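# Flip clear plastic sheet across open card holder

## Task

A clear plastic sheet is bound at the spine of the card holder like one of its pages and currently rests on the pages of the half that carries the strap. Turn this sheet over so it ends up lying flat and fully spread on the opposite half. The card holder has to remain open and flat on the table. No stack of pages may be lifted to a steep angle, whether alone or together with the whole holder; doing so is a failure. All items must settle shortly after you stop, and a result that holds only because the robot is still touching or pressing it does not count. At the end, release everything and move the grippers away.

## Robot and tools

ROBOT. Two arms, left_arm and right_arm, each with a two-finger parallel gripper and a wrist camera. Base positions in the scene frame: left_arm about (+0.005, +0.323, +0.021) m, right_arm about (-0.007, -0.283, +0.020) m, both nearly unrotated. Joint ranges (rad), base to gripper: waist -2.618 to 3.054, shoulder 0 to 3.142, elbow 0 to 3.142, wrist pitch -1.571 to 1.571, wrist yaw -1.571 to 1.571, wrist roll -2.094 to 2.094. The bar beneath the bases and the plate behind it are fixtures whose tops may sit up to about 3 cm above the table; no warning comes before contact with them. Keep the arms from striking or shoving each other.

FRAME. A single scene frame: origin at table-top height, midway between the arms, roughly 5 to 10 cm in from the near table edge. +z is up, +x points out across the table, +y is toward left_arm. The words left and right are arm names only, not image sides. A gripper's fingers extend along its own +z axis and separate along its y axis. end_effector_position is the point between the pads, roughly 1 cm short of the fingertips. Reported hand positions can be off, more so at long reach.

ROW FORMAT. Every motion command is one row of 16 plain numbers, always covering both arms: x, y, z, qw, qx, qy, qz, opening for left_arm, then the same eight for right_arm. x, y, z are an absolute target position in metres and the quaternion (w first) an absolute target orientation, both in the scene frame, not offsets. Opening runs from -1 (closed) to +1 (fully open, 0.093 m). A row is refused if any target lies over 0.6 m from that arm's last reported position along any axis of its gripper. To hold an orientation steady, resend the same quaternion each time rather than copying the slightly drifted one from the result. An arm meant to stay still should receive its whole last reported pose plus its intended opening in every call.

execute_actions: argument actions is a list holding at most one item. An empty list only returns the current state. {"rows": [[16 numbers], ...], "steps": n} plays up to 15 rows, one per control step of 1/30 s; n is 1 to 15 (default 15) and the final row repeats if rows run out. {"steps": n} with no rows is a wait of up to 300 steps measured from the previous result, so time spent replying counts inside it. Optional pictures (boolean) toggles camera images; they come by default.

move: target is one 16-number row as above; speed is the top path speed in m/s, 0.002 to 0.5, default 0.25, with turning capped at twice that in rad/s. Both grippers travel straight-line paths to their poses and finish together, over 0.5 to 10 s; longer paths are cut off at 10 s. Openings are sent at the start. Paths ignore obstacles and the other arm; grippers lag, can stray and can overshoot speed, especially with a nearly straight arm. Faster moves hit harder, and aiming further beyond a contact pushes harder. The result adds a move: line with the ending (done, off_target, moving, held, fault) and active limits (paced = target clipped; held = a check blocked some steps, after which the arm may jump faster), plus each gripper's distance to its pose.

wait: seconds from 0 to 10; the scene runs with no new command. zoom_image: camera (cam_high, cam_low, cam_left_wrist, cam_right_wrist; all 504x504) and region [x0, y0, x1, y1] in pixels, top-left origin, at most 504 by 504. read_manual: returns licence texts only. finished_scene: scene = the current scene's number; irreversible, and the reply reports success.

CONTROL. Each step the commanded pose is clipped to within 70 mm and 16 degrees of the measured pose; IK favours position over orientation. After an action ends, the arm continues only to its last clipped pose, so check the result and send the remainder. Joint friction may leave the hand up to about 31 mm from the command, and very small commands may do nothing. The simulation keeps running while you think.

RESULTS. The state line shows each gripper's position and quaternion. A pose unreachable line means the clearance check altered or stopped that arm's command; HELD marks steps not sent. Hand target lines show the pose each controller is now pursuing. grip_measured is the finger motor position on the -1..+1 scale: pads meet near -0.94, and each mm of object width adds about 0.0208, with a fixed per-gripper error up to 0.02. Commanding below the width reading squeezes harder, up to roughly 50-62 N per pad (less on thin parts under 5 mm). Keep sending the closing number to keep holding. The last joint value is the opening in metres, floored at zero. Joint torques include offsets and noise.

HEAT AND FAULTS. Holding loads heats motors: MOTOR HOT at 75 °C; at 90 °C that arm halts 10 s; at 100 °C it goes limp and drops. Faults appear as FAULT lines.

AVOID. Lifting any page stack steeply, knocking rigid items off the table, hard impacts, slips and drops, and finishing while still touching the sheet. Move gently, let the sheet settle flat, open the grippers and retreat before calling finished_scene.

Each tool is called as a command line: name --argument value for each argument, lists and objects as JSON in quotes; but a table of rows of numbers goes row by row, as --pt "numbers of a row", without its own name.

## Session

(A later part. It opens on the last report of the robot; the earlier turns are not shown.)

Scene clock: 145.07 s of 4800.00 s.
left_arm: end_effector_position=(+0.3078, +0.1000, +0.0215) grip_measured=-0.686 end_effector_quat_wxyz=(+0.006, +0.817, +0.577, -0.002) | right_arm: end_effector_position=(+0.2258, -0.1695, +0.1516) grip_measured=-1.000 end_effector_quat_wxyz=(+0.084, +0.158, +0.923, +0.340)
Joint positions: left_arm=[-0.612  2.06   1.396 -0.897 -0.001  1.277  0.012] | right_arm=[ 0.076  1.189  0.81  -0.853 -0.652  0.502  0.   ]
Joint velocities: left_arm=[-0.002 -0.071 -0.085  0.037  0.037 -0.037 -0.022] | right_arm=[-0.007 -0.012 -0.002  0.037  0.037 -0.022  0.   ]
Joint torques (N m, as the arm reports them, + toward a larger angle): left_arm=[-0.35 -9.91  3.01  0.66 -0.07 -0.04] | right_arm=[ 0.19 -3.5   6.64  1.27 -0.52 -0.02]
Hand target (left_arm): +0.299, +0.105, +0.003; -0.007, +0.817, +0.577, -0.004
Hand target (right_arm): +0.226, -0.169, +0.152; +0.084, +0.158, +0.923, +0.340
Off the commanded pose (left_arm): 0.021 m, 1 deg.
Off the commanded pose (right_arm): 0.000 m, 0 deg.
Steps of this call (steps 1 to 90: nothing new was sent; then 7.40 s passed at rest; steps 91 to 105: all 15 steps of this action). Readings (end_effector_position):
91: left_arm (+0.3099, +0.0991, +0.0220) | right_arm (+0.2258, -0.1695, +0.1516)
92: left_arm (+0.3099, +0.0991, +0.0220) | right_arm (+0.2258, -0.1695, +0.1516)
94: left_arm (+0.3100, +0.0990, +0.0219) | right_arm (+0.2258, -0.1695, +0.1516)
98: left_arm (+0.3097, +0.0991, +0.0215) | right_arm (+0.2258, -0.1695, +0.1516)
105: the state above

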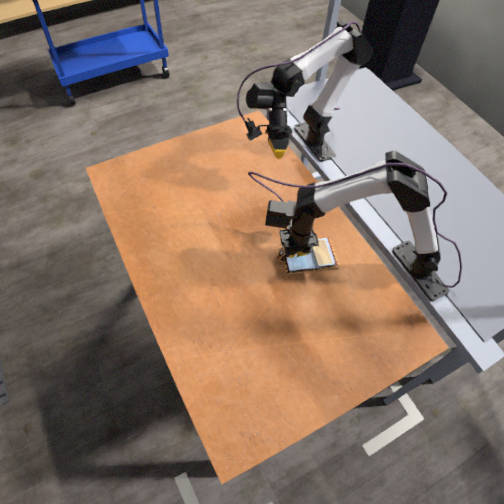

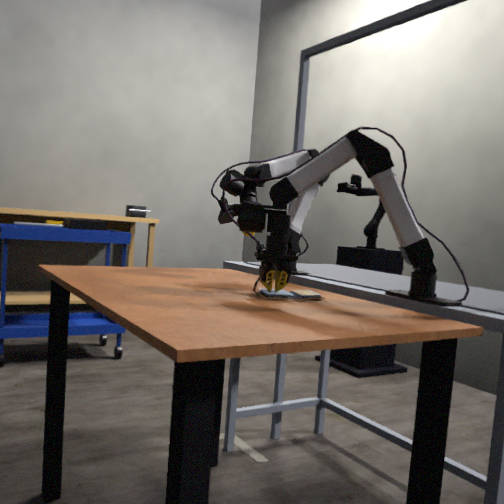

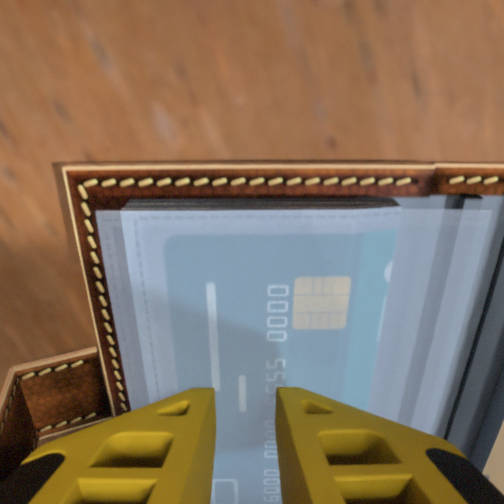

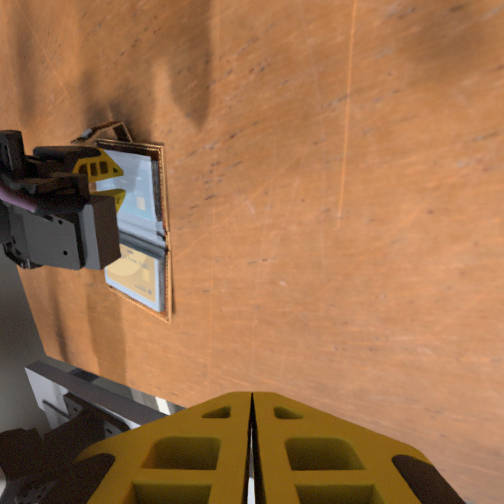

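move --target '[0.309,0.101,0.036,-0.006,0.8166,0.5771,-0.004,-0.4, 0.2258,-0.1695,0.1516,0.084,0.158,0.923,0.340,-1]' --speed 0.05

execute_actions --actions '[{"rows":[[0.307,0.102,0.030,-0.006,0.8166,0.5771,-0.004,-0.4,0.2258,-0.1695,0.1516,0.084,0.158,0.923,0.340,-1],[0.307,0.102,0.027,-0.006,0.8166,0.5771,-0.004,-0.4,0.2258,-0.1695,0.1516,0.084,0.158,0.923,0.340,-1],[0.307,0.102,0.024,-0.006,0.8166,0.5771,-0.004,-0.4,0.2258,-0.1695,0.1516,0.084,0.158,0.923,0.340,-1],[0.307,0.102,0.021,-0.006,0.8166,0.5771,-0.004,-0.4,0.2258,-0.1695,0.1516,0.084,0.158,0.923,0.340,-1],[0.307,0.102,0.018,-0.008,0.8166,0.5771,-0.005,-0.4,0.2258,-0.1695,0.1516,0.084,0.158,0.923,0.340,-1],[0.307,0.102,0.016,-0.010,0.8166,0.5771,-0.007,-0.4,0.2258,-0.1695,0.1516,0.084,0.158,0.923,0.340,-1],[0.307,0.102,0.014,-0.012,0.8166,0.5771,-0.008,-0.4,0.2258,-0.1695,0.1516,0.084,0.158,0.923,0.340,-1],[0.307,0.102,0.012,-0.014,0.8166,0.5771,-0.010,-0.4,0.2258,-0.1695,0.1516,0.084,0.158,0.923,0.340,-1],[0.307,0.102,0.010,-0.016,0.8166,0.5771,-0.011,-0.4,0.2258,-0.1695,0.1516,0.084,0.158,0.923,0.340,-1],[0.307,0.102,0.008,-0.018,0.8166,0.5771,-0.013,-0.4,0.2258,-0.1695,0.1516,0.084,0.158,0.923,0.340,-1],[0.307,0.102,0.006,-0.020,0.8166,0.5771,-0.014,-0.4,0.2258,-0.1695,0.1516,0.084,0.158,0.923,0.340,-1],[0.307,0.102,0.004,-0.022,0.8166,0.5771,-0.016,-0.4,0.2258,-0.1695,0.1516,0.084,0.158,0.923,0.340,-1],[0.307,0.102,0.002,-0.024,0.8166,0.5771,-0.017,-0.4,0.2258,-0.1695,0.1516,0.084,0.158,0.923,0.340,-1]],"steps":15}]'

Scene clock: 179.50 s of 4800.00 s.
left_arm: end_effector_position=(+0.3047, +0.1030, +0.0324) grip_measured=-0.402 end_effector_quat_wxyz=(-0.009, +0.817, +0.577, -0.005) | right_arm: end_effector_position=(+0.2258, -0.1695, +0.1516) grip_measured=-1.000 end_effector_quat_wxyz=(+0.084, +0.158, +0.923, +0.340)
Joint positions: left_arm=[-0.612  2.054  1.435 -0.972 -0.004  1.277  0.026] | right_arm=[ 0.076  1.189  0.81  -0.853 -0.652  0.502  0.   ]
Joint velocities: left_arm=[-0.007 -0.017  0.012 -0.051 -0.007  0.066 -0.002] | right_arm=[-0.017 -0.007 -0.007 -0.022 -0.051 -0.022  0.   ]
Joint torques (N m, as the arm reports them, + toward a larger angle): left_arm=[  0.12 -11.37   8.93   0.09   0.     0.02] | right_arm=[ 0.19 -3.49  6.64  1.26 -0.52 -0.02]
Hand target (left_arm): +0.309, +0.101, +0.036; -0.006, +0.817, +0.577, -0.004
Hand target (right_arm): +0.226, -0.169, +0.152; +0.084, +0.158, +0.923, +0.340
Off the commanded pose (left_arm): 0.006 m, 0 deg.
Off the commanded pose (right_arm): 0.000 m, 0 deg.
After step 90, 30.50 s passed at rest.
move: done

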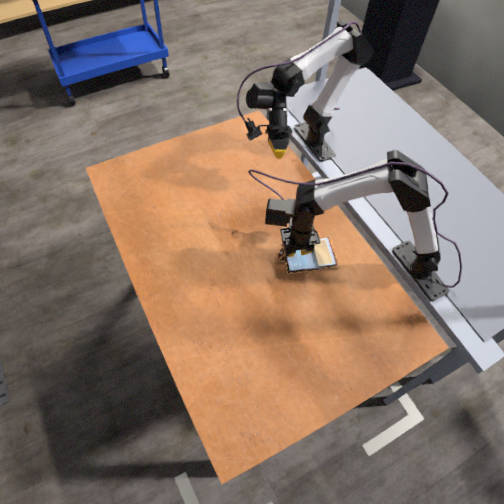

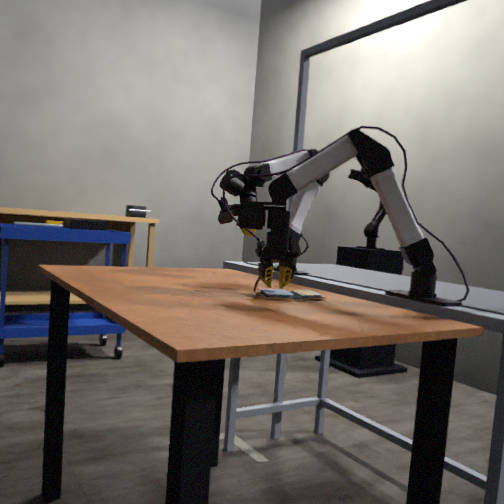

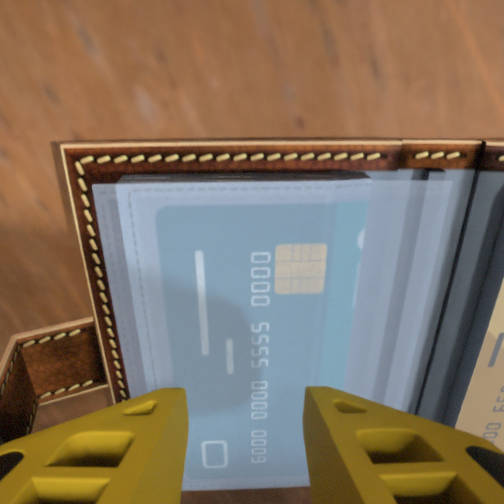

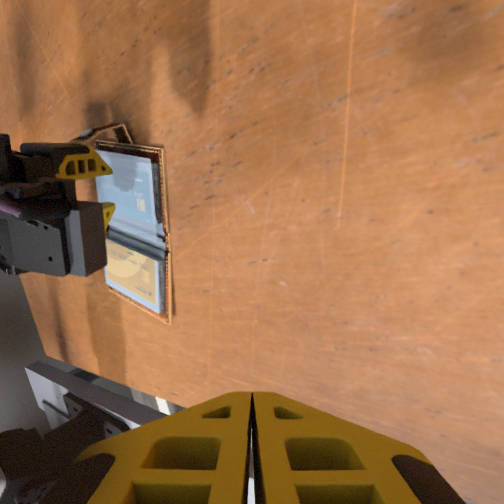

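Scene clock: 180.00 s of 4800.00 s.
left_arm: end_effector_position=(+0.3089, +0.0996, +0.0218) grip_measured=-0.402 end_effector_quat_wxyz=(-0.007, +0.817, +0.577, -0.005) | right_arm: end_effector_position=(+0.2258, -0.1695, +0.1516) grip_measured=-1.000 end_effector_quat_wxyz=(+0.084, +0.158, +0.923, +0.340)
Joint positions: left_arm=[-0.612  2.085  1.436 -0.938 -0.002  1.277  0.026] | right_arm=[ 0.076  1.189  0.81  -0.853 -0.652  0.502  0.   ]
Joint velocities: left_arm=[-0.007 -0.002 -0.002  0.037 -0.037 -0.022 -0.001] | right_arm=[ 0.012  0.007  0.012 -0.081  0.051  0.022  0.   ]
Joint torques (N m, as the arm reports them, + toward a larger angle): left_arm=[ 0.51 -7.52  6.83  0.33  0.16  0.08] | right_arm=[ 0.19 -3.49  6.64  1.27 -0.52 -0.02]
Hand target (left_arm): +0.306, +0.102, +0.003; -0.023, +0.816, +0.577, -0.017
Hand target (right_arm): +0.226, -0.169, +0.152; +0.084, +0.158, +0.923, +0.340
Off the commanded pose (left_arm): 0.020 m, 2 deg.
Off the commanded pose (right_arm): 0.000 m, 0 deg.
Steps of this call (steps 1 to 15: all 15 steps of this action). Readings (end_effector_position):
1: left_arm (+0.3047, +0.1030, +0.0324) | right_arm (+0.2258, -0.1695, +0.1516)
2: left_arm (+0.3050, +0.1028, +0.0324) | right_arm (+0.2258, -0.1695, +0.1516)
4: left_arm (+0.3065, +0.1017, +0.0324) | right_arm (+0.2258, -0.1695, +0.1516)
8: left_arm (+0.3095, +0.0995, +0.0294) | right_arm (+0.2258, -0.1695, +0.1516)
15: the state above

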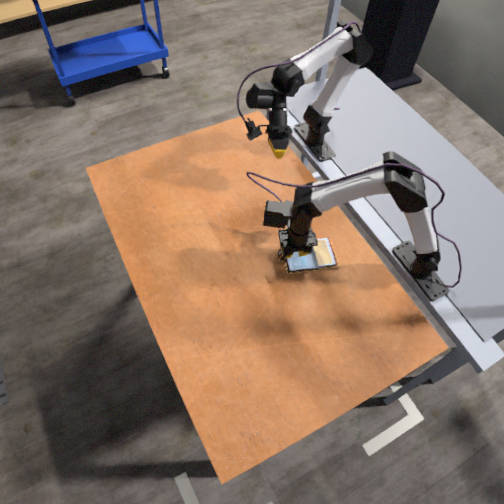

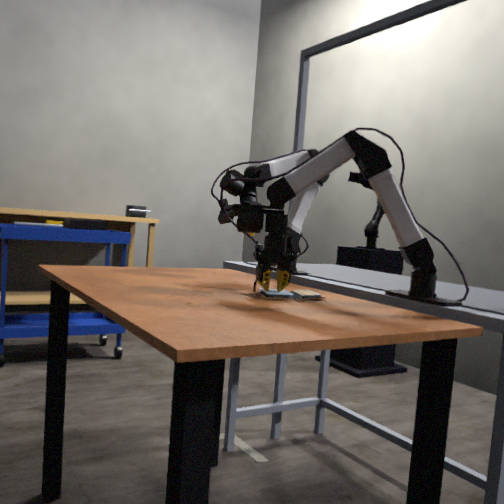

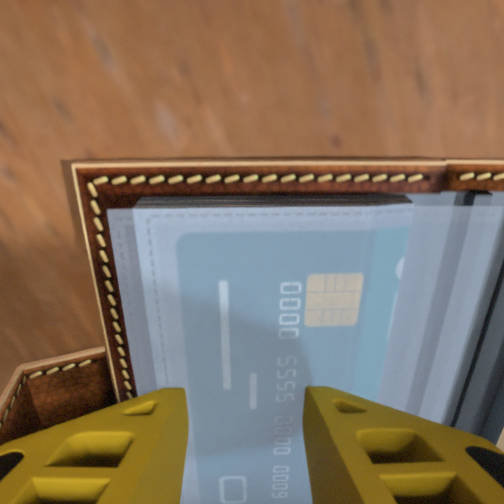

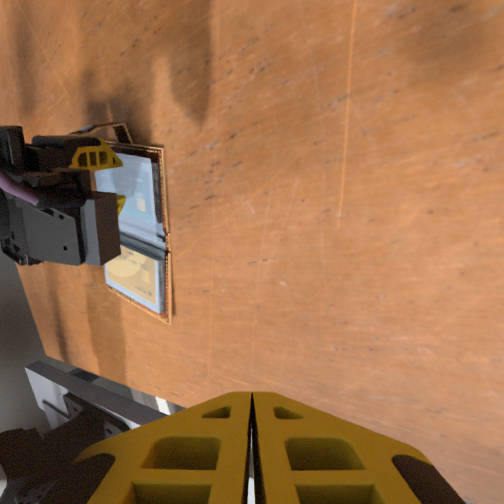

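execute_actions --actions '[{"rows":[[0.3065,0.1022,0.002,-0.024,0.8166,0.5771,-0.017,-0.42,0.2258,-0.1695,0.1516,0.084,0.158,0.923,0.340,-1],[0.3061,0.1023,0.002,-0.024,0.8166,0.5771,-0.017,-0.44,0.2258,-0.1695,0.1516,0.084,0.158,0.923,0.340,-1],[0.3056,0.1025,0.002,-0.024,0.8166,0.5771,-0.017,-0.46,0.2258,-0.1695,0.1516,0.084,0.158,0.923,0.340,-1],[0.3051,0.1027,0.002,-0.024,0.8166,0.5771,-0.017,-0.48,0.2258,-0.1695,0.1516,0.084,0.158,0.923,0.340,-1],[0.3046,0.1028,0.002,-0.024,0.8166,0.5771,-0.017,-0.50,0.2258,-0.1695,0.1516,0.084,0.158,0.923,0.340,-1],[0.3042,0.1030,0.002,-0.024,0.8166,0.5771,-0.017,-0.52,0.2258,-0.1695,0.1516,0.084,0.158,0.923,0.340,-1],[0.3037,0.1032,0.002,-0.024,0.8166,0.5771,-0.017,-0.54,0.2258,-0.1695,0.1516,0.084,0.158,0.923,0.340,-1],[0.3032,0.1033,0.002,-0.024,0.8166,0.5771,-0.017,-0.56,0.2258,-0.1695,0.1516,0.084,0.158,0.923,0.340,-1],[0.3028,0.1035,0.002,-0.024,0.8166,0.5771,-0.017,-0.58,0.2258,-0.1695,0.1516,0.084,0.158,0.923,0.340,-1],[0.3023,0.1037,0.002,-0.024,0.8166,0.5771,-0.017,-0.60,0.2258,-0.1695,0.1516,0.084,0.158,0.923,0.340,-1],[0.3018,0.1038,0.002,-0.024,0.8166,0.5771,-0.017,-0.62,0.2258,-0.1695,0.1516,0.084,0.158,0.923,0.340,-1],[0.3014,0.1040,0.002,-0.024,0.8166,0.5771,-0.017,-0.64,0.2258,-0.1695,0.1516,0.084,0.158,0.923,0.340,-1],[0.3009,0.1042,0.002,-0.024,0.8166,0.5771,-0.017,-0.66,0.2258,-0.1695,0.1516,0.084,0.158,0.923,0.340,-1],[0.3004,0.1043,0.002,-0.024,0.8166,0.5771,-0.017,-0.68,0.2258,-0.1695,0.1516,0.084,0.158,0.923,0.340,-1],[0.2999,0.1045,0.002,-0.024,0.8166,0.5771,-0.017,-0.70,0.2258,-0.1695,0.1516,0.084,0.158,0.923,0.340,-1]],"steps":15}]'

Scene clock: 190.50 s of 4800.00 s.
left_arm: end_effector_position=(+0.3126, +0.0980, +0.0218) grip_measured=-0.686 end_effector_quat_wxyz=(-0.000, +0.817, +0.577, -0.000) | right_arm: end_effector_position=(+0.2258, -0.1695, +0.1516) grip_measured=-1.000 end_effector_quat_wxyz=(+0.084, +0.158, +0.923, +0.340)
Joint positions: left_arm=[-0.612  2.085  1.436 -0.922 -0.008  1.277  0.012] | right_arm=[ 0.076  1.189  0.81  -0.853 -0.652  0.502  0.   ]
Joint velocities: left_arm=[ 0.002  0.002 -0.012 -0.022 -0.007 -0.007 -0.022] | right_arm=[ 0.002  0.007 -0.017  0.051  0.037  0.007  0.   ]
Joint torques (N m, as the arm reports them, + toward a larger angle): left_arm=[ 0.18 -9.54  3.78  0.37  0.21  0.01] | right_arm=[ 0.21 -3.51  6.63  1.27 -0.52 -0.02]
Hand target (left_arm): +0.300, +0.105, +0.003; -0.024, +0.816, +0.577, -0.017
Hand target (right_arm): +0.226, -0.169, +0.152; +0.084, +0.158, +0.923, +0.340
Off the commanded pose (left_arm): 0.024 m, 3 deg.
Off the commanded pose (right_arm): 0.000 m, 0 deg.
Steps of this call (steps 1 to 90: nothing new was sent; then 7.00 s passed at rest; steps 91 to 105: all 15 steps of this action). Readings (end_effector_position):
91: left_arm (+0.3090, +0.0996, +0.0218) | right_arm (+0.2258, -0.1695, +0.1516)
92: left_arm (+0.3092, +0.0994, +0.0218) | right_arm (+0.2258, -0.1695, +0.1516)
94: left_arm (+0.3099, +0.0991, +0.0218) | right_arm (+0.2258, -0.1695, +0.1516)
98: left_arm (+0.3114, +0.0986, +0.0218) | right_arm (+0.2258, -0.1695, +0.1516)
105: the state above

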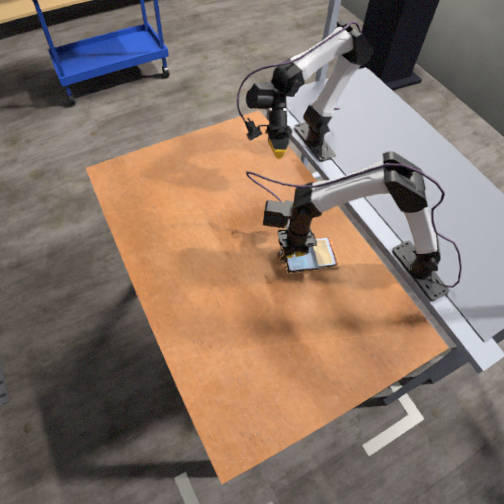

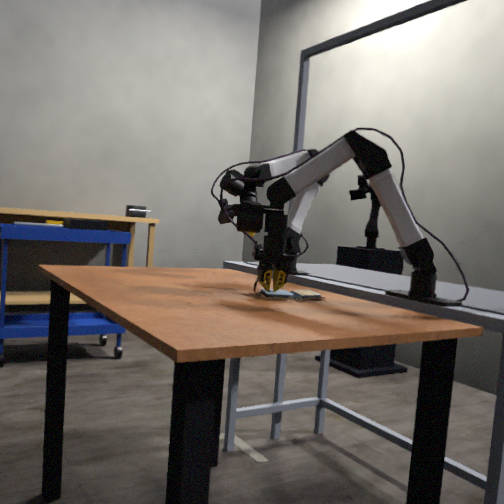

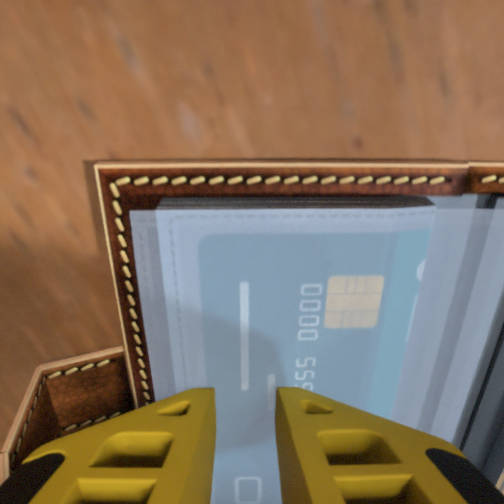

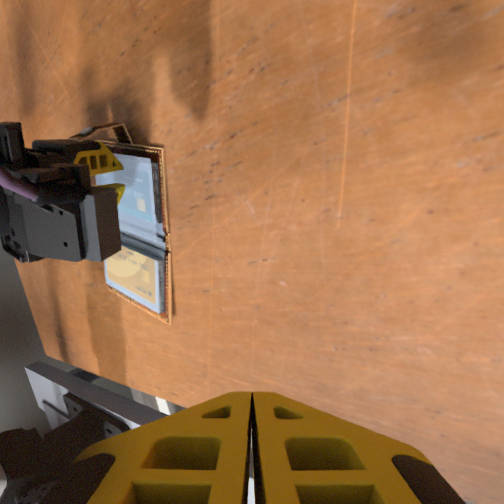

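move --target '[0.306,0.102,0.036,-0.006,0.8166,0.5771,-0.004,-0.28, 0.2258,-0.1695,0.1516,0.084,0.158,0.923,0.340,-1]' --speed 0.05

execute_actions --actions '[{"rows":[[0.304,0.103,0.030,-0.006,0.8166,0.5771,-0.004,-0.28,0.2258,-0.1695,0.1516,0.084,0.158,0.923,0.340,-1],[0.304,0.103,0.027,-0.006,0.8166,0.5771,-0.004,-0.28,0.2258,-0.1695,0.1516,0.084,0.158,0.923,0.340,-1],[0.304,0.103,0.024,-0.006,0.8166,0.5771,-0.004,-0.28,0.2258,-0.1695,0.1516,0.084,0.158,0.923,0.340,-1],[0.304,0.103,0.021,-0.006,0.8166,0.5771,-0.004,-0.28,0.2258,-0.1695,0.1516,0.084,0.158,0.923,0.340,-1],[0.304,0.103,0.018,-0.007,0.8166,0.5771,-0.005,-0.28,0.2258,-0.1695,0.1516,0.084,0.158,0.923,0.340,-1],[0.304,0.103,0.016,-0.008,0.8166,0.5771,-0.006,-0.28,0.2258,-0.1695,0.1516,0.084,0.158,0.923,0.340,-1],[0.304,0.103,0.014,-0.010,0.8166,0.5771,-0.007,-0.28,0.2258,-0.1695,0.1516,0.084,0.158,0.923,0.340,-1],[0.304,0.103,0.012,-0.011,0.8166,0.5771,-0.008,-0.28,0.2258,-0.1695,0.1516,0.084,0.158,0.923,0.340,-1],[0.304,0.103,0.010,-0.013,0.8166,0.5771,-0.009,-0.28,0.2258,-0.1695,0.1516,0.084,0.158,0.923,0.340,-1],[0.304,0.103,0.008,-0.014,0.8166,0.5771,-0.010,-0.28,0.2258,-0.1695,0.1516,0.084,0.158,0.923,0.340,-1],[0.304,0.103,0.006,-0.016,0.8166,0.5771,-0.011,-0.28,0.2258,-0.1695,0.1516,0.084,0.158,0.923,0.340,-1],[0.304,0.103,0.004,-0.017,0.8166,0.5771,-0.012,-0.28,0.2258,-0.1695,0.1516,0.084,0.158,0.923,0.340,-1],[0.304,0.103,0.002,-0.019,0.8166,0.5771,-0.013,-0.28,0.2258,-0.1695,0.1516,0.084,0.158,0.923,0.340,-1],[0.304,0.103,0.000,-0.020,0.8166,0.5771,-0.014,-0.28,0.2258,-0.1695,0.1516,0.084,0.158,0.923,0.340,-1],[0.304,0.103,-0.002,-0.022,0.8166,0.5771,-0.015,-0.28,0.2258,-0.1695,0.1516,0.084,0.158,0.923,0.340,-1]],"steps":15}]' --pictures false

execute_actions --actions '[{"rows":[[0.304,0.103,-0.004,-0.023,0.8166,0.5771,-0.016,-0.28,0.2258,-0.1695,0.1516,0.084,0.158,0.923,0.340,-1],[0.304,0.103,-0.006,-0.024,0.8166,0.5771,-0.017,-0.28,0.2258,-0.1695,0.1516,0.084,0.158,0.923,0.340,-1],[0.304,0.103,-0.008,-0.026,0.8166,0.5771,-0.018,-0.28,0.2258,-0.1695,0.1516,0.084,0.158,0.923,0.340,-1],[0.304,0.103,-0.010,-0.027,0.8166,0.5771,-0.019,-0.28,0.2258,-0.1695,0.1516,0.084,0.158,0.923,0.340,-1],[0.304,0.103,-0.012,-0.0285,0.8166,0.5771,-0.020,-0.28,0.2258,-0.1695,0.1516,0.084,0.158,0.923,0.340,-1]],"steps":10}]'

Scene clock: 228.03 s of 4800.00 s.
left_arm: end_effector_position=(+0.3053, +0.1035, +0.0269) grip_measured=-0.282 end_effector_quat_wxyz=(-0.014, +0.817, +0.577, -0.005) | right_arm: end_effector_position=(+0.2258, -0.1695, +0.1516) grip_measured=-1.000 end_effector_quat_wxyz=(+0.084, +0.158, +0.923, +0.340)
Joint positions: left_arm=[-0.612  2.071  1.436 -0.966 -0.008  1.277  0.032] | right_arm=[ 0.076  1.189  0.81  -0.853 -0.652  0.502  0.   ]
Joint velocities: left_arm=[ 0.002  0.002 -0.002 -0.051 -0.051 -0.066 -0.001] | right_arm=[ 0.002 -0.007 -0.017  0.022 -0.007  0.022  0.   ]
Joint torques (N m, as the arm reports them, + toward a larger angle): left_arm=[ -0.04 -13.84   7.34   0.07   0.08  -0.01] | right_arm=[ 0.21 -3.5   6.64  1.27 -0.51 -0.03]
Hand target (left_arm): +0.306, +0.102, +0.036; -0.006, +0.817, +0.577, -0.004
Hand target (right_arm): +0.226, -0.169, +0.152; +0.084, +0.158, +0.923, +0.340
Off the commanded pose (left_arm): 0.009 m, 1 deg.
Off the commanded pose (right_arm): 0.000 m, 0 deg.
After step 90, 33.70 s passed at rest.
move: done

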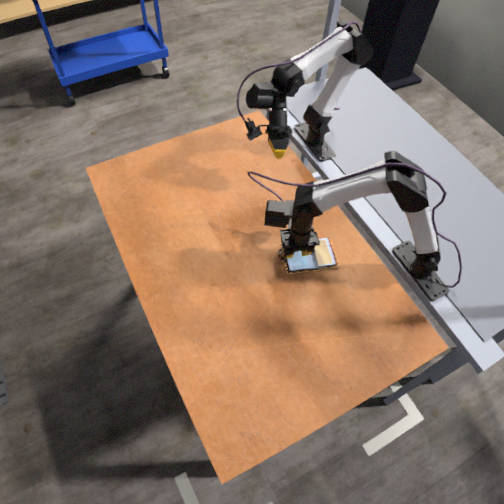

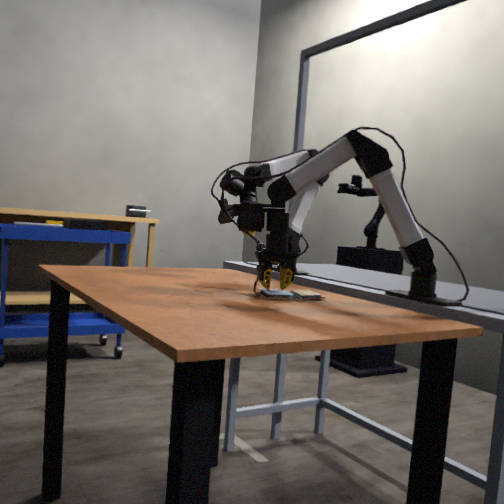

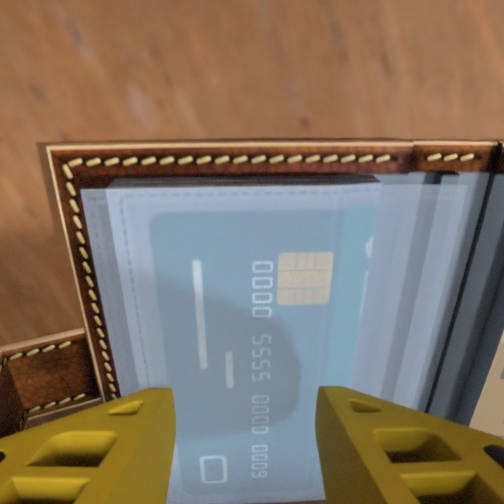

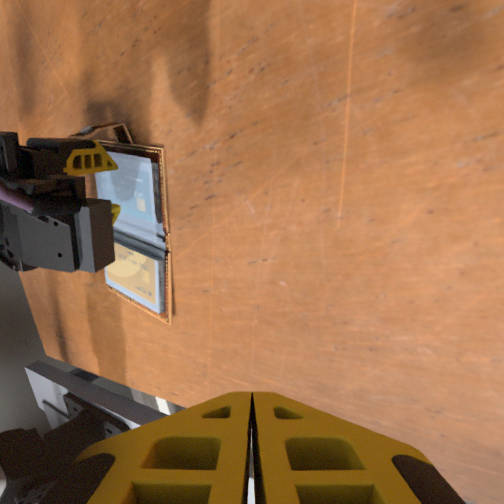

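Scene clock: 228.53 s of 4800.00 s.
left_arm: end_effector_position=(+0.3068, +0.1022, +0.0222) grip_measured=-0.282 end_effector_quat_wxyz=(-0.008, +0.817, +0.577, -0.003) | right_arm: end_effector_position=(+0.2258, -0.1695, +0.1516) grip_measured=-1.000 end_effector_quat_wxyz=(+0.084, +0.158, +0.923, +0.340)
Joint positions: left_arm=[-0.612  2.073  1.419 -0.933 -0.007  1.277  0.032] | right_arm=[ 0.076  1.189  0.81  -0.853 -0.652  0.502  0.   ]
Joint velocities: left_arm=[ 0.012 -0.012 -0.007 -0.022  0.022 -0.066 -0.001] | right_arm=[-0.022 -0.002 -0.012  0.051 -0.051  0.125  0.   ]
Joint torques (N m, as the arm reports them, + toward a larger angle): left_arm=[ 0.28 -7.19  5.5   0.53  0.19  0.04] | right_arm=[ 0.19 -3.5   6.63  1.27 -0.52 -0.02]
Hand target (left_arm): +0.303, +0.104, -0.001; -0.022, +0.816, +0.577, -0.015
Hand target (right_arm): +0.226, -0.169, +0.152; +0.084, +0.158, +0.923, +0.340
Off the commanded pose (left_arm): 0.024 m, 2 deg.
Off the commanded pose (right_arm): 0.000 m, 0 deg.
Steps of this call (steps 1 to 15: all 15 steps of this action). Readings (end_effector_position):
1: left_arm (+0.3053, +0.1035, +0.0269) | right_arm (+0.2258, -0.1695, +0.1516)
2: left_arm (+0.3055, +0.1033, +0.0269) | right_arm (+0.2258, -0.1695, +0.1516)
4: left_arm (+0.3066, +0.1025, +0.0263) | right_arm (+0.2258, -0.1695, +0.1516)
8: left_arm (+0.3068, +0.1023, +0.0230) | right_arm (+0.2258, -0.1695, +0.1516)
15: the state above

Scene clock: 228.87 s of 4800.00 s.
left_arm: end_effector_position=(+0.3065, +0.1024, +0.0211) grip_measured=-0.282 end_effector_quat_wxyz=(-0.009, +0.817, +0.577, -0.003) | right_arm: end_effector_position=(+0.2258, -0.1695, +0.1516) grip_measured=-1.000 end_effector_quat_wxyz=(+0.084, +0.158, +0.923, +0.340)
Joint positions: left_arm=[-0.612  2.076  1.419 -0.933 -0.007  1.277  0.032] | right_arm=[ 0.076  1.189  0.81  -0.853 -0.652  0.502  0.   ]
Joint velocities: left_arm=[-0.002 -0.012 -0.017 -0.037 -0.007 -0.037  0.001] | right_arm=[-0.017 -0.002  0.007  0.007 -0.007  0.066  0.   ]
Joint torques (N m, as the arm reports them, + toward a larger angle): left_arm=[ 0.45 -5.16  5.55  0.61  0.25  0.05] | right_arm=[ 0.21 -3.48  6.65  1.27 -0.51 -0.02]
Hand target (left_arm): +0.302, +0.104, -0.010; -0.028, +0.816, +0.577, -0.020
Hand target (right_arm): +0.226, -0.169, +0.152; +0.084, +0.158, +0.923, +0.340
Off the commanded pose (left_arm): 0.033 m, 3 deg.
Off the commanded pose (right_arm): 0.000 m, 0 deg.
Steps of this call (steps 1 to 10: all 10 steps of this action). Readings (end_effector_position):
1: left_arm (+0.3067, +0.1023, +0.0218) | right_arm (+0.2258, -0.1695, +0.1516)
2: left_arm (+0.3066, +0.1023, +0.0215) | right_arm (+0.2258, -0.1695, +0.1516)
4: left_arm (+0.3066, +0.1023, +0.0215) | right_arm (+0.2258, -0.1695, +0.1516)
8: left_arm (+0.3065, +0.1024, +0.0211) | right_arm (+0.2258, -0.1695, +0.1516)
10: the state above

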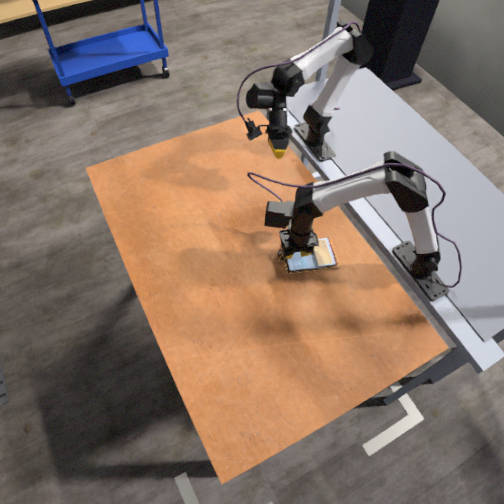

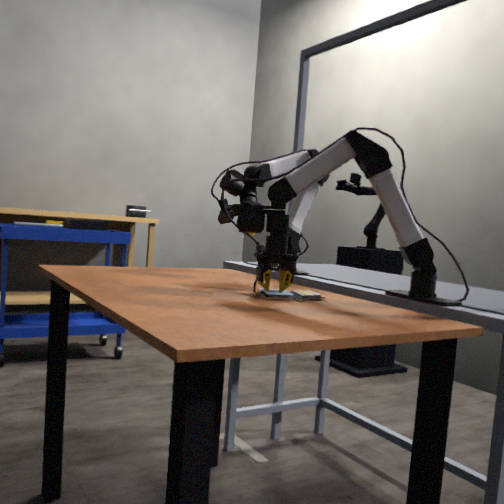

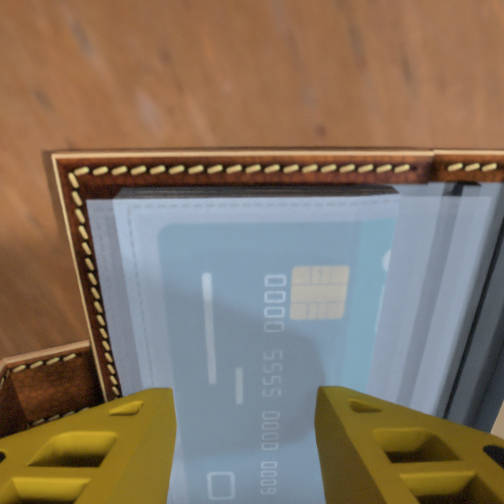

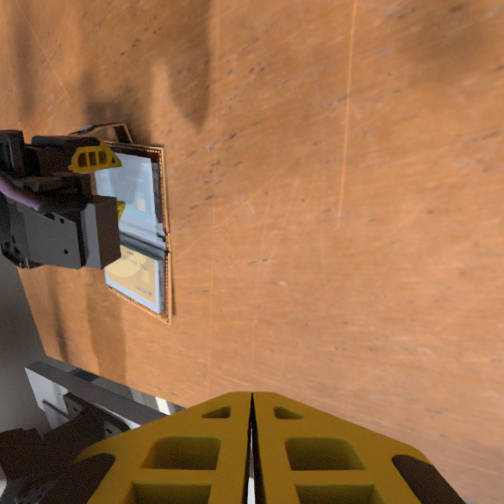

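execute_actions --actions '[{"rows":[[0.3034,0.1032,-0.012,-0.0285,0.8166,0.5771,-0.020,-0.30,0.2258,-0.1695,0.1516,0.084,0.158,0.923,0.340,-1],[0.3028,0.1034,-0.012,-0.0285,0.8166,0.5771,-0.020,-0.32,0.2258,-0.1695,0.1516,0.084,0.158,0.923,0.340,-1],[0.3022,0.1036,-0.012,-0.0285,0.8166,0.5771,-0.020,-0.34,0.2258,-0.1695,0.1516,0.084,0.158,0.923,0.340,-1],[0.3016,0.1038,-0.012,-0.0285,0.8166,0.5771,-0.020,-0.36,0.2258,-0.1695,0.1516,0.084,0.158,0.923,0.340,-1],[0.3010,0.1040,-0.012,-0.0285,0.8166,0.5771,-0.020,-0.38,0.2258,-0.1695,0.1516,0.084,0.158,0.923,0.340,-1],[0.3004,0.1042,-0.012,-0.0285,0.8166,0.5771,-0.020,-0.40,0.2258,-0.1695,0.1516,0.084,0.158,0.923,0.340,-1],[0.2998,0.1044,-0.012,-0.0285,0.8166,0.5771,-0.020,-0.42,0.2258,-0.1695,0.1516,0.084,0.158,0.923,0.340,-1],[0.2992,0.1046,-0.012,-0.0285,0.8166,0.5771,-0.020,-0.44,0.2258,-0.1695,0.1516,0.084,0.158,0.923,0.340,-1],[0.2986,0.1048,-0.012,-0.0285,0.8166,0.5771,-0.020,-0.46,0.2258,-0.1695,0.1516,0.084,0.158,0.923,0.340,-1],[0.2980,0.1050,-0.012,-0.0285,0.8166,0.5771,-0.020,-0.48,0.2258,-0.1695,0.1516,0.084,0.158,0.923,0.340,-1],[0.2974,0.1052,-0.012,-0.0285,0.8166,0.5771,-0.020,-0.50,0.2258,-0.1695,0.1516,0.084,0.158,0.923,0.340,-1],[0.2968,0.1054,-0.012,-0.0285,0.8166,0.5771,-0.020,-0.52,0.2258,-0.1695,0.1516,0.084,0.158,0.923,0.340,-1],[0.2962,0.1056,-0.012,-0.0285,0.8166,0.5771,-0.020,-0.54,0.2258,-0.1695,0.1516,0.084,0.158,0.923,0.340,-1],[0.2956,0.1058,-0.012,-0.0285,0.8166,0.5771,-0.020,-0.56,0.2258,-0.1695,0.1516,0.084,0.158,0.923,0.340,-1],[0.2950,0.1060,-0.012,-0.0285,0.8166,0.5771,-0.020,-0.58,0.2258,-0.1695,0.1516,0.084,0.158,0.923,0.340,-1]],"steps":15}]'

Scene clock: 237.07 s of 4800.00 s.
left_arm: end_effector_position=(+0.3100, +0.1008, +0.0210) grip_measured=-0.566 end_effector_quat_wxyz=(-0.003, +0.817, +0.577, +0.001) | right_arm: end_effector_position=(+0.2258, -0.1695, +0.1516) grip_measured=-1.000 end_effector_quat_wxyz=(+0.084, +0.158, +0.923, +0.340)
Joint positions: left_arm=[-0.612  2.076  1.419 -0.918 -0.012  1.277  0.018] | right_arm=[ 0.076  1.189  0.81  -0.853 -0.652  0.502  0.   ]
Joint velocities: left_arm=[-0.002 -0.007  0.007 -0.007  0.066 -0.037 -0.022] | right_arm=[-0.022  0.012 -0.017 -0.066 -0.051 -0.007  0.   ]
Joint torques (N m, as the arm reports them, + toward a larger angle): left_arm=[-0.02 -7.62  2.01  0.64  0.29 -0.01] | right_arm=[ 0.22 -3.5   6.64  1.27 -0.51 -0.02]
Hand target (left_arm): +0.294, +0.107, -0.009; -0.029, +0.816, +0.577, -0.020
Hand target (right_arm): +0.226, -0.169, +0.152; +0.084, +0.158, +0.923, +0.340
Off the commanded pose (left_arm): 0.037 m, 4 deg.
Off the commanded pose (right_arm): 0.000 m, 0 deg.
Steps of this call (steps 1 to 90: nothing new was sent; then 4.70 s passed at rest; steps 91 to 105: all 15 steps of this action). Readings (end_effector_position):
91: left_arm (+0.3066, +0.1024, +0.0211) | right_arm (+0.2258, -0.1695, +0.1516)
92: left_arm (+0.3068, +0.1022, +0.0211) | right_arm (+0.2258, -0.1695, +0.1516)
94: left_arm (+0.3075, +0.1019, +0.0211) | right_arm (+0.2258, -0.1695, +0.1516)
98: left_arm (+0.3088, +0.1013, +0.0210) | right_arm (+0.2258, -0.1695, +0.1516)
105: the state above

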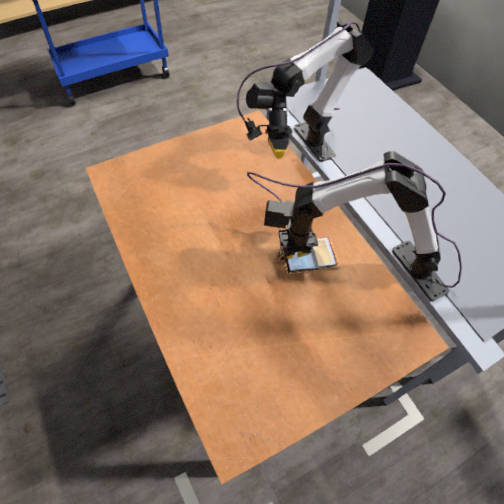

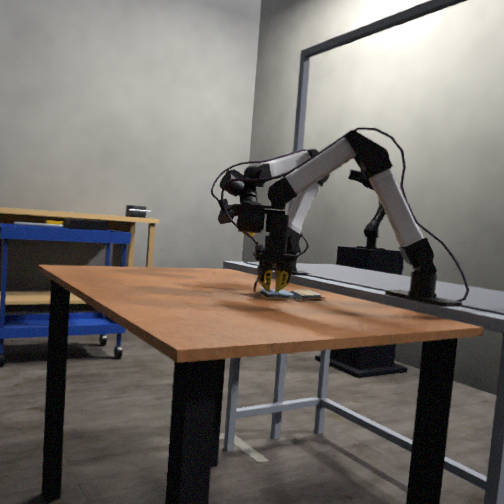

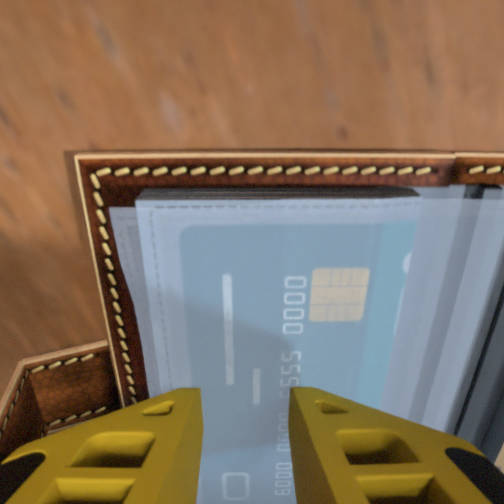

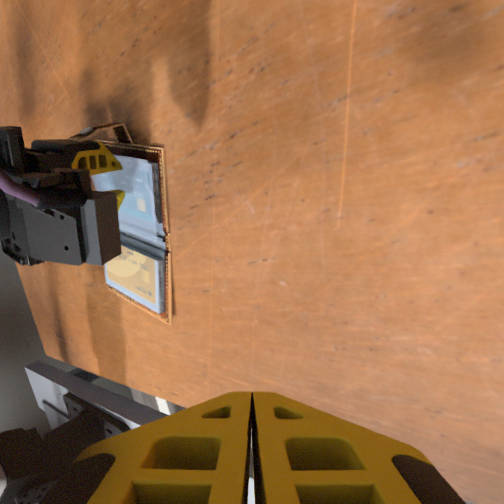

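execute_actions --actions '[{"rows":[[0.2944,0.1062,-0.012,-0.0285,0.8166,0.5771,-0.020,-0.60,0.2258,-0.1695,0.1516,0.084,0.158,0.923,0.340,-1],[0.2938,0.1064,-0.012,-0.0285,0.8166,0.5771,-0.020,-0.62,0.2258,-0.1695,0.1516,0.084,0.158,0.923,0.340,-1],[0.2932,0.1066,-0.012,-0.0285,0.8166,0.5771,-0.020,-0.64,0.2258,-0.1695,0.1516,0.084,0.158,0.923,0.340,-1],[0.2926,0.1068,-0.012,-0.0285,0.8166,0.5771,-0.020,-0.66,0.2258,-0.1695,0.1516,0.084,0.158,0.923,0.340,-1],[0.2920,0.1070,-0.012,-0.0285,0.8166,0.5771,-0.020,-0.68,0.2258,-0.1695,0.1516,0.084,0.158,0.923,0.340,-1],[0.2914,0.1072,-0.012,-0.0285,0.8166,0.5771,-0.020,-0.70,0.2258,-0.1695,0.1516,0.084,0.158,0.923,0.340,-1],[0.2908,0.1074,-0.012,-0.0285,0.8166,0.5771,-0.020,-0.72,0.2258,-0.1695,0.1516,0.084,0.158,0.923,0.340,-1],[0.2902,0.1076,-0.012,-0.0285,0.8166,0.5771,-0.020,-0.74,0.2258,-0.1695,0.1516,0.084,0.158,0.923,0.340,-1],[0.2896,0.1078,-0.012,-0.0285,0.8166,0.5771,-0.020,-0.76,0.2258,-0.1695,0.1516,0.084,0.158,0.923,0.340,-1],[0.2890,0.1080,-0.012,-0.0285,0.8166,0.5771,-0.020,-0.78,0.2258,-0.1695,0.1516,0.084,0.158,0.923,0.340,-1]],"steps":10}]'

Scene clock: 246.90 s of 4800.00 s.
left_arm: end_effector_position=(+0.3073, +0.1019, +0.0205) grip_measured=-0.765 end_effector_quat_wxyz=(-0.000, +0.817, +0.577, -0.000) | right_arm: end_effector_position=(+0.2258, -0.1695, +0.1516) grip_measured=-1.000 end_effector_quat_wxyz=(+0.084, +0.158, +0.923, +0.340)
Joint positions: left_arm=[-0.612  2.064  1.398 -0.905 -0.008  1.277  0.008] | right_arm=[ 0.076  1.189  0.81  -0.853 -0.652  0.502  0.   ]
Joint velocities: left_arm=[-0.012 -0.066 -0.115  0.022  0.007 -0.095 -0.021] | right_arm=[ 0.007 -0.017 -0.002  0.022 -0.007  0.007  0.   ]
Joint torques (N m, as the arm reports them, + toward a larger angle): left_arm=[-0.35 -7.74  1.63  0.64  0.19 -0.03] | right_arm=[ 0.22 -3.49  6.64  1.26 -0.52 -0.02]
Hand target (left_arm): +0.288, +0.109, -0.009; -0.030, +0.816, +0.577, -0.021
Hand target (right_arm): +0.226, -0.169, +0.152; +0.084, +0.158, +0.923, +0.340
Off the commanded pose (left_arm): 0.038 m, 4 deg.
Off the commanded pose (right_arm): 0.000 m, 0 deg.
Steps of this call (steps 1 to 90: nothing new was sent; then 6.50 s passed at rest; steps 91 to 100: all 10 steps of this action). Readings (end_effector_position):
91: left_arm (+0.3098, +0.1009, +0.0210) | right_arm (+0.2258, -0.1695, +0.1516)
92: left_arm (+0.3094, +0.1012, +0.0205) | right_arm (+0.2258, -0.1695, +0.1516)
94: left_arm (+0.3095, +0.1010, +0.0203) | right_arm (+0.2258, -0.1695, +0.1516)
98: left_arm (+0.3083, +0.1015, +0.0206) | right_arm (+0.2258, -0.1695, +0.1516)
100: the state above

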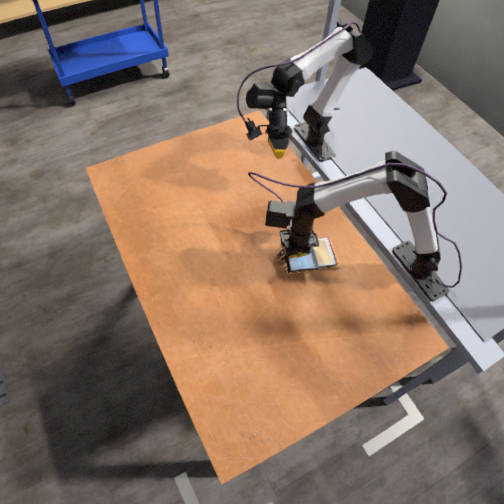

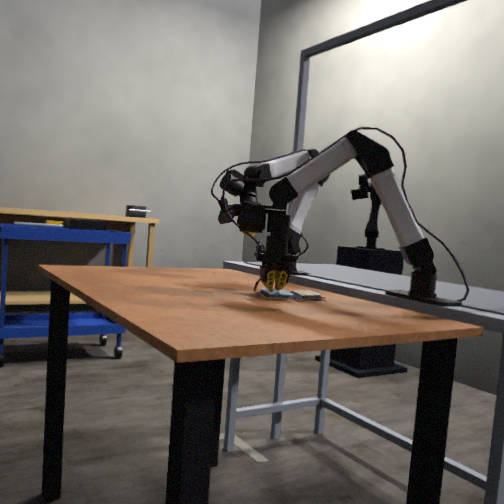

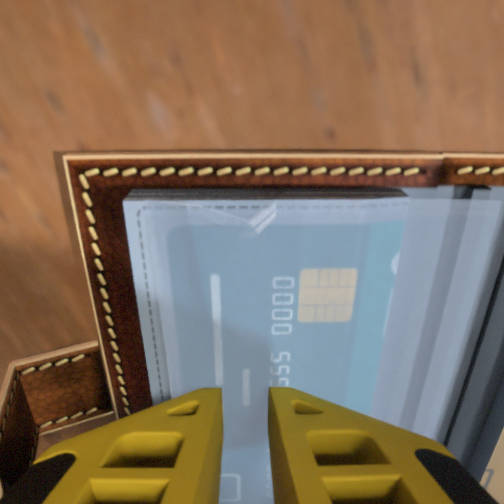

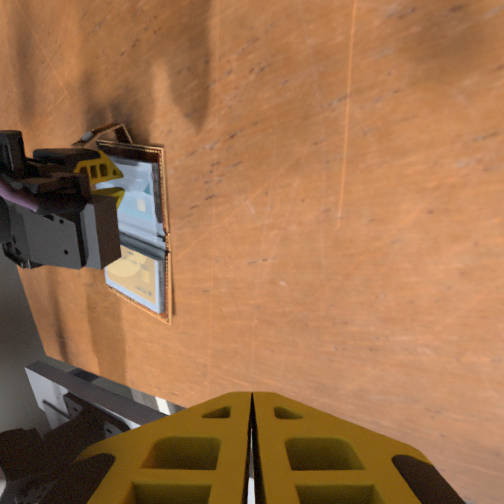

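execute_actions --actions '[{"rows":[[0.2886,0.1082,-0.012,-0.0285,0.8166,0.5771,-0.020,-0.80,0.2258,-0.1695,0.1516,0.084,0.158,0.923,0.340,-1],[0.2882,0.1083,-0.012,-0.0285,0.8166,0.5771,-0.020,-0.82,0.2258,-0.1695,0.1516,0.084,0.158,0.923,0.340,-1],[0.2878,0.1084,-0.012,-0.0285,0.8166,0.5771,-0.020,-0.84,0.2258,-0.1695,0.1516,0.084,0.158,0.923,0.340,-1],[0.2874,0.1086,-0.012,-0.0285,0.8166,0.5771,-0.020,-0.86,0.2258,-0.1695,0.1516,0.084,0.158,0.923,0.340,-1],[0.2870,0.1087,-0.012,-0.0285,0.8166,0.5771,-0.020,-0.88,0.2258,-0.1695,0.1516,0.084,0.158,0.923,0.340,-1],[0.2866,0.1088,-0.012,-0.0285,0.8166,0.5771,-0.020,-0.90,0.2258,-0.1695,0.1516,0.084,0.158,0.923,0.340,-1],[0.2862,0.1090,-0.012,-0.0285,0.8166,0.5771,-0.020,-0.92,0.2258,-0.1695,0.1516,0.084,0.158,0.923,0.340,-1],[0.2858,0.1091,-0.012,-0.0285,0.8166,0.5771,-0.020,-0.94,0.2258,-0.1695,0.1516,0.084,0.158,0.923,0.340,-1],[0.2858,0.1091,-0.012,-0.0285,0.8166,0.5771,-0.020,-0.96,0.2258,-0.1695,0.1516,0.084,0.158,0.923,0.340,-1],[0.2858,0.1091,-0.012,-0.0285,0.8166,0.5771,-0.020,-0.98,0.2258,-0.1695,0.1516,0.084,0.158,0.923,0.340,-1]],"steps":13}]'

Scene clock: 254.30 s of 4800.00 s.
left_arm: end_effector_position=(+0.3035, +0.1033, +0.0204) grip_measured=-0.974 end_effector_quat_wxyz=(+0.002, +0.817, +0.577, -0.003) | right_arm: end_effector_position=(+0.2258, -0.1695, +0.1516) grip_measured=-1.000 end_effector_quat_wxyz=(+0.084, +0.158, +0.923, +0.340)
Joint positions: left_arm=[-0.612  2.049  1.375 -0.894 -0.001  1.277  0.   ] | right_arm=[ 0.076  1.189  0.81  -0.853 -0.652  0.502  0.   ]
Joint velocities: left_arm=[ 0.007  0.007 -0.002 -0.037 -0.007 -0.051  0.   ] | right_arm=[ 0.012 -0.037  0.012 -0.066 -0.022  0.051  0.   ]
Joint torques (N m, as the arm reports them, + toward a larger angle): left_arm=[-0.5  -7.57  1.7   0.6   0.18 -0.06] | right_arm=[ 0.2  -3.52  6.65  1.27 -0.51 -0.03]
Hand target (left_arm): +0.285, +0.111, -0.009; -0.029, +0.816, +0.577, -0.020
Hand target (right_arm): +0.226, -0.169, +0.152; +0.084, +0.158, +0.923, +0.340
Off the commanded pose (left_arm): 0.037 m, 4 deg.
Off the commanded pose (right_arm): 0.000 m, 0 deg.
Steps of this call (steps 1 to 90: nothing new was sent; then 3.97 s passed at rest; steps 91 to 103: all 13 steps of this action). Readings (end_effector_position):
91: left_arm (+0.3071, +0.1019, +0.0205) | right_arm (+0.2258, -0.1695, +0.1516)
92: left_arm (+0.3070, +0.1019, +0.0205) | right_arm (+0.2258, -0.1695, +0.1516)
94: left_arm (+0.3063, +0.1022, +0.0203) | right_arm (+0.2258, -0.1695, +0.1516)
98: left_arm (+0.3042, +0.1031, +0.0204) | right_arm (+0.2258, -0.1695, +0.1516)
103: the state above

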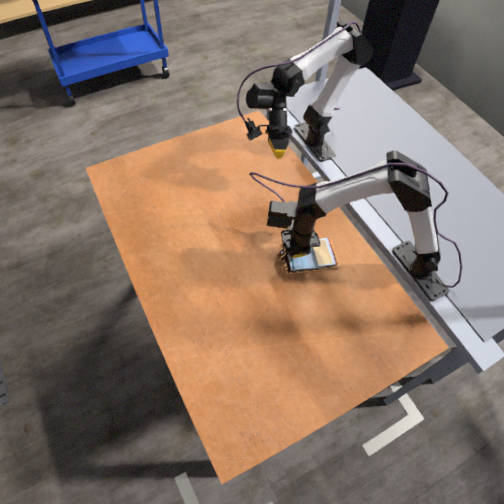

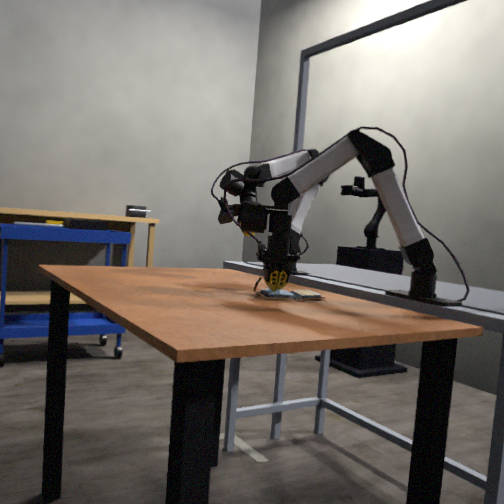

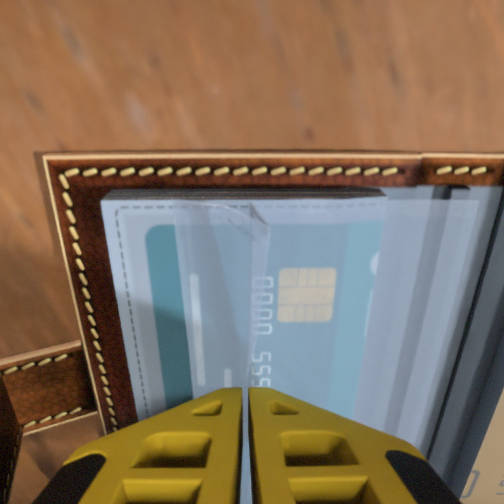

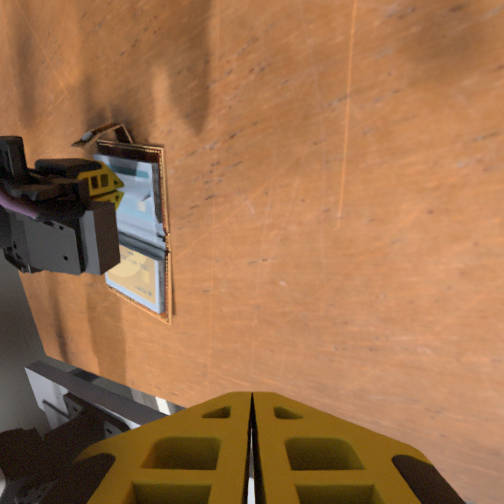

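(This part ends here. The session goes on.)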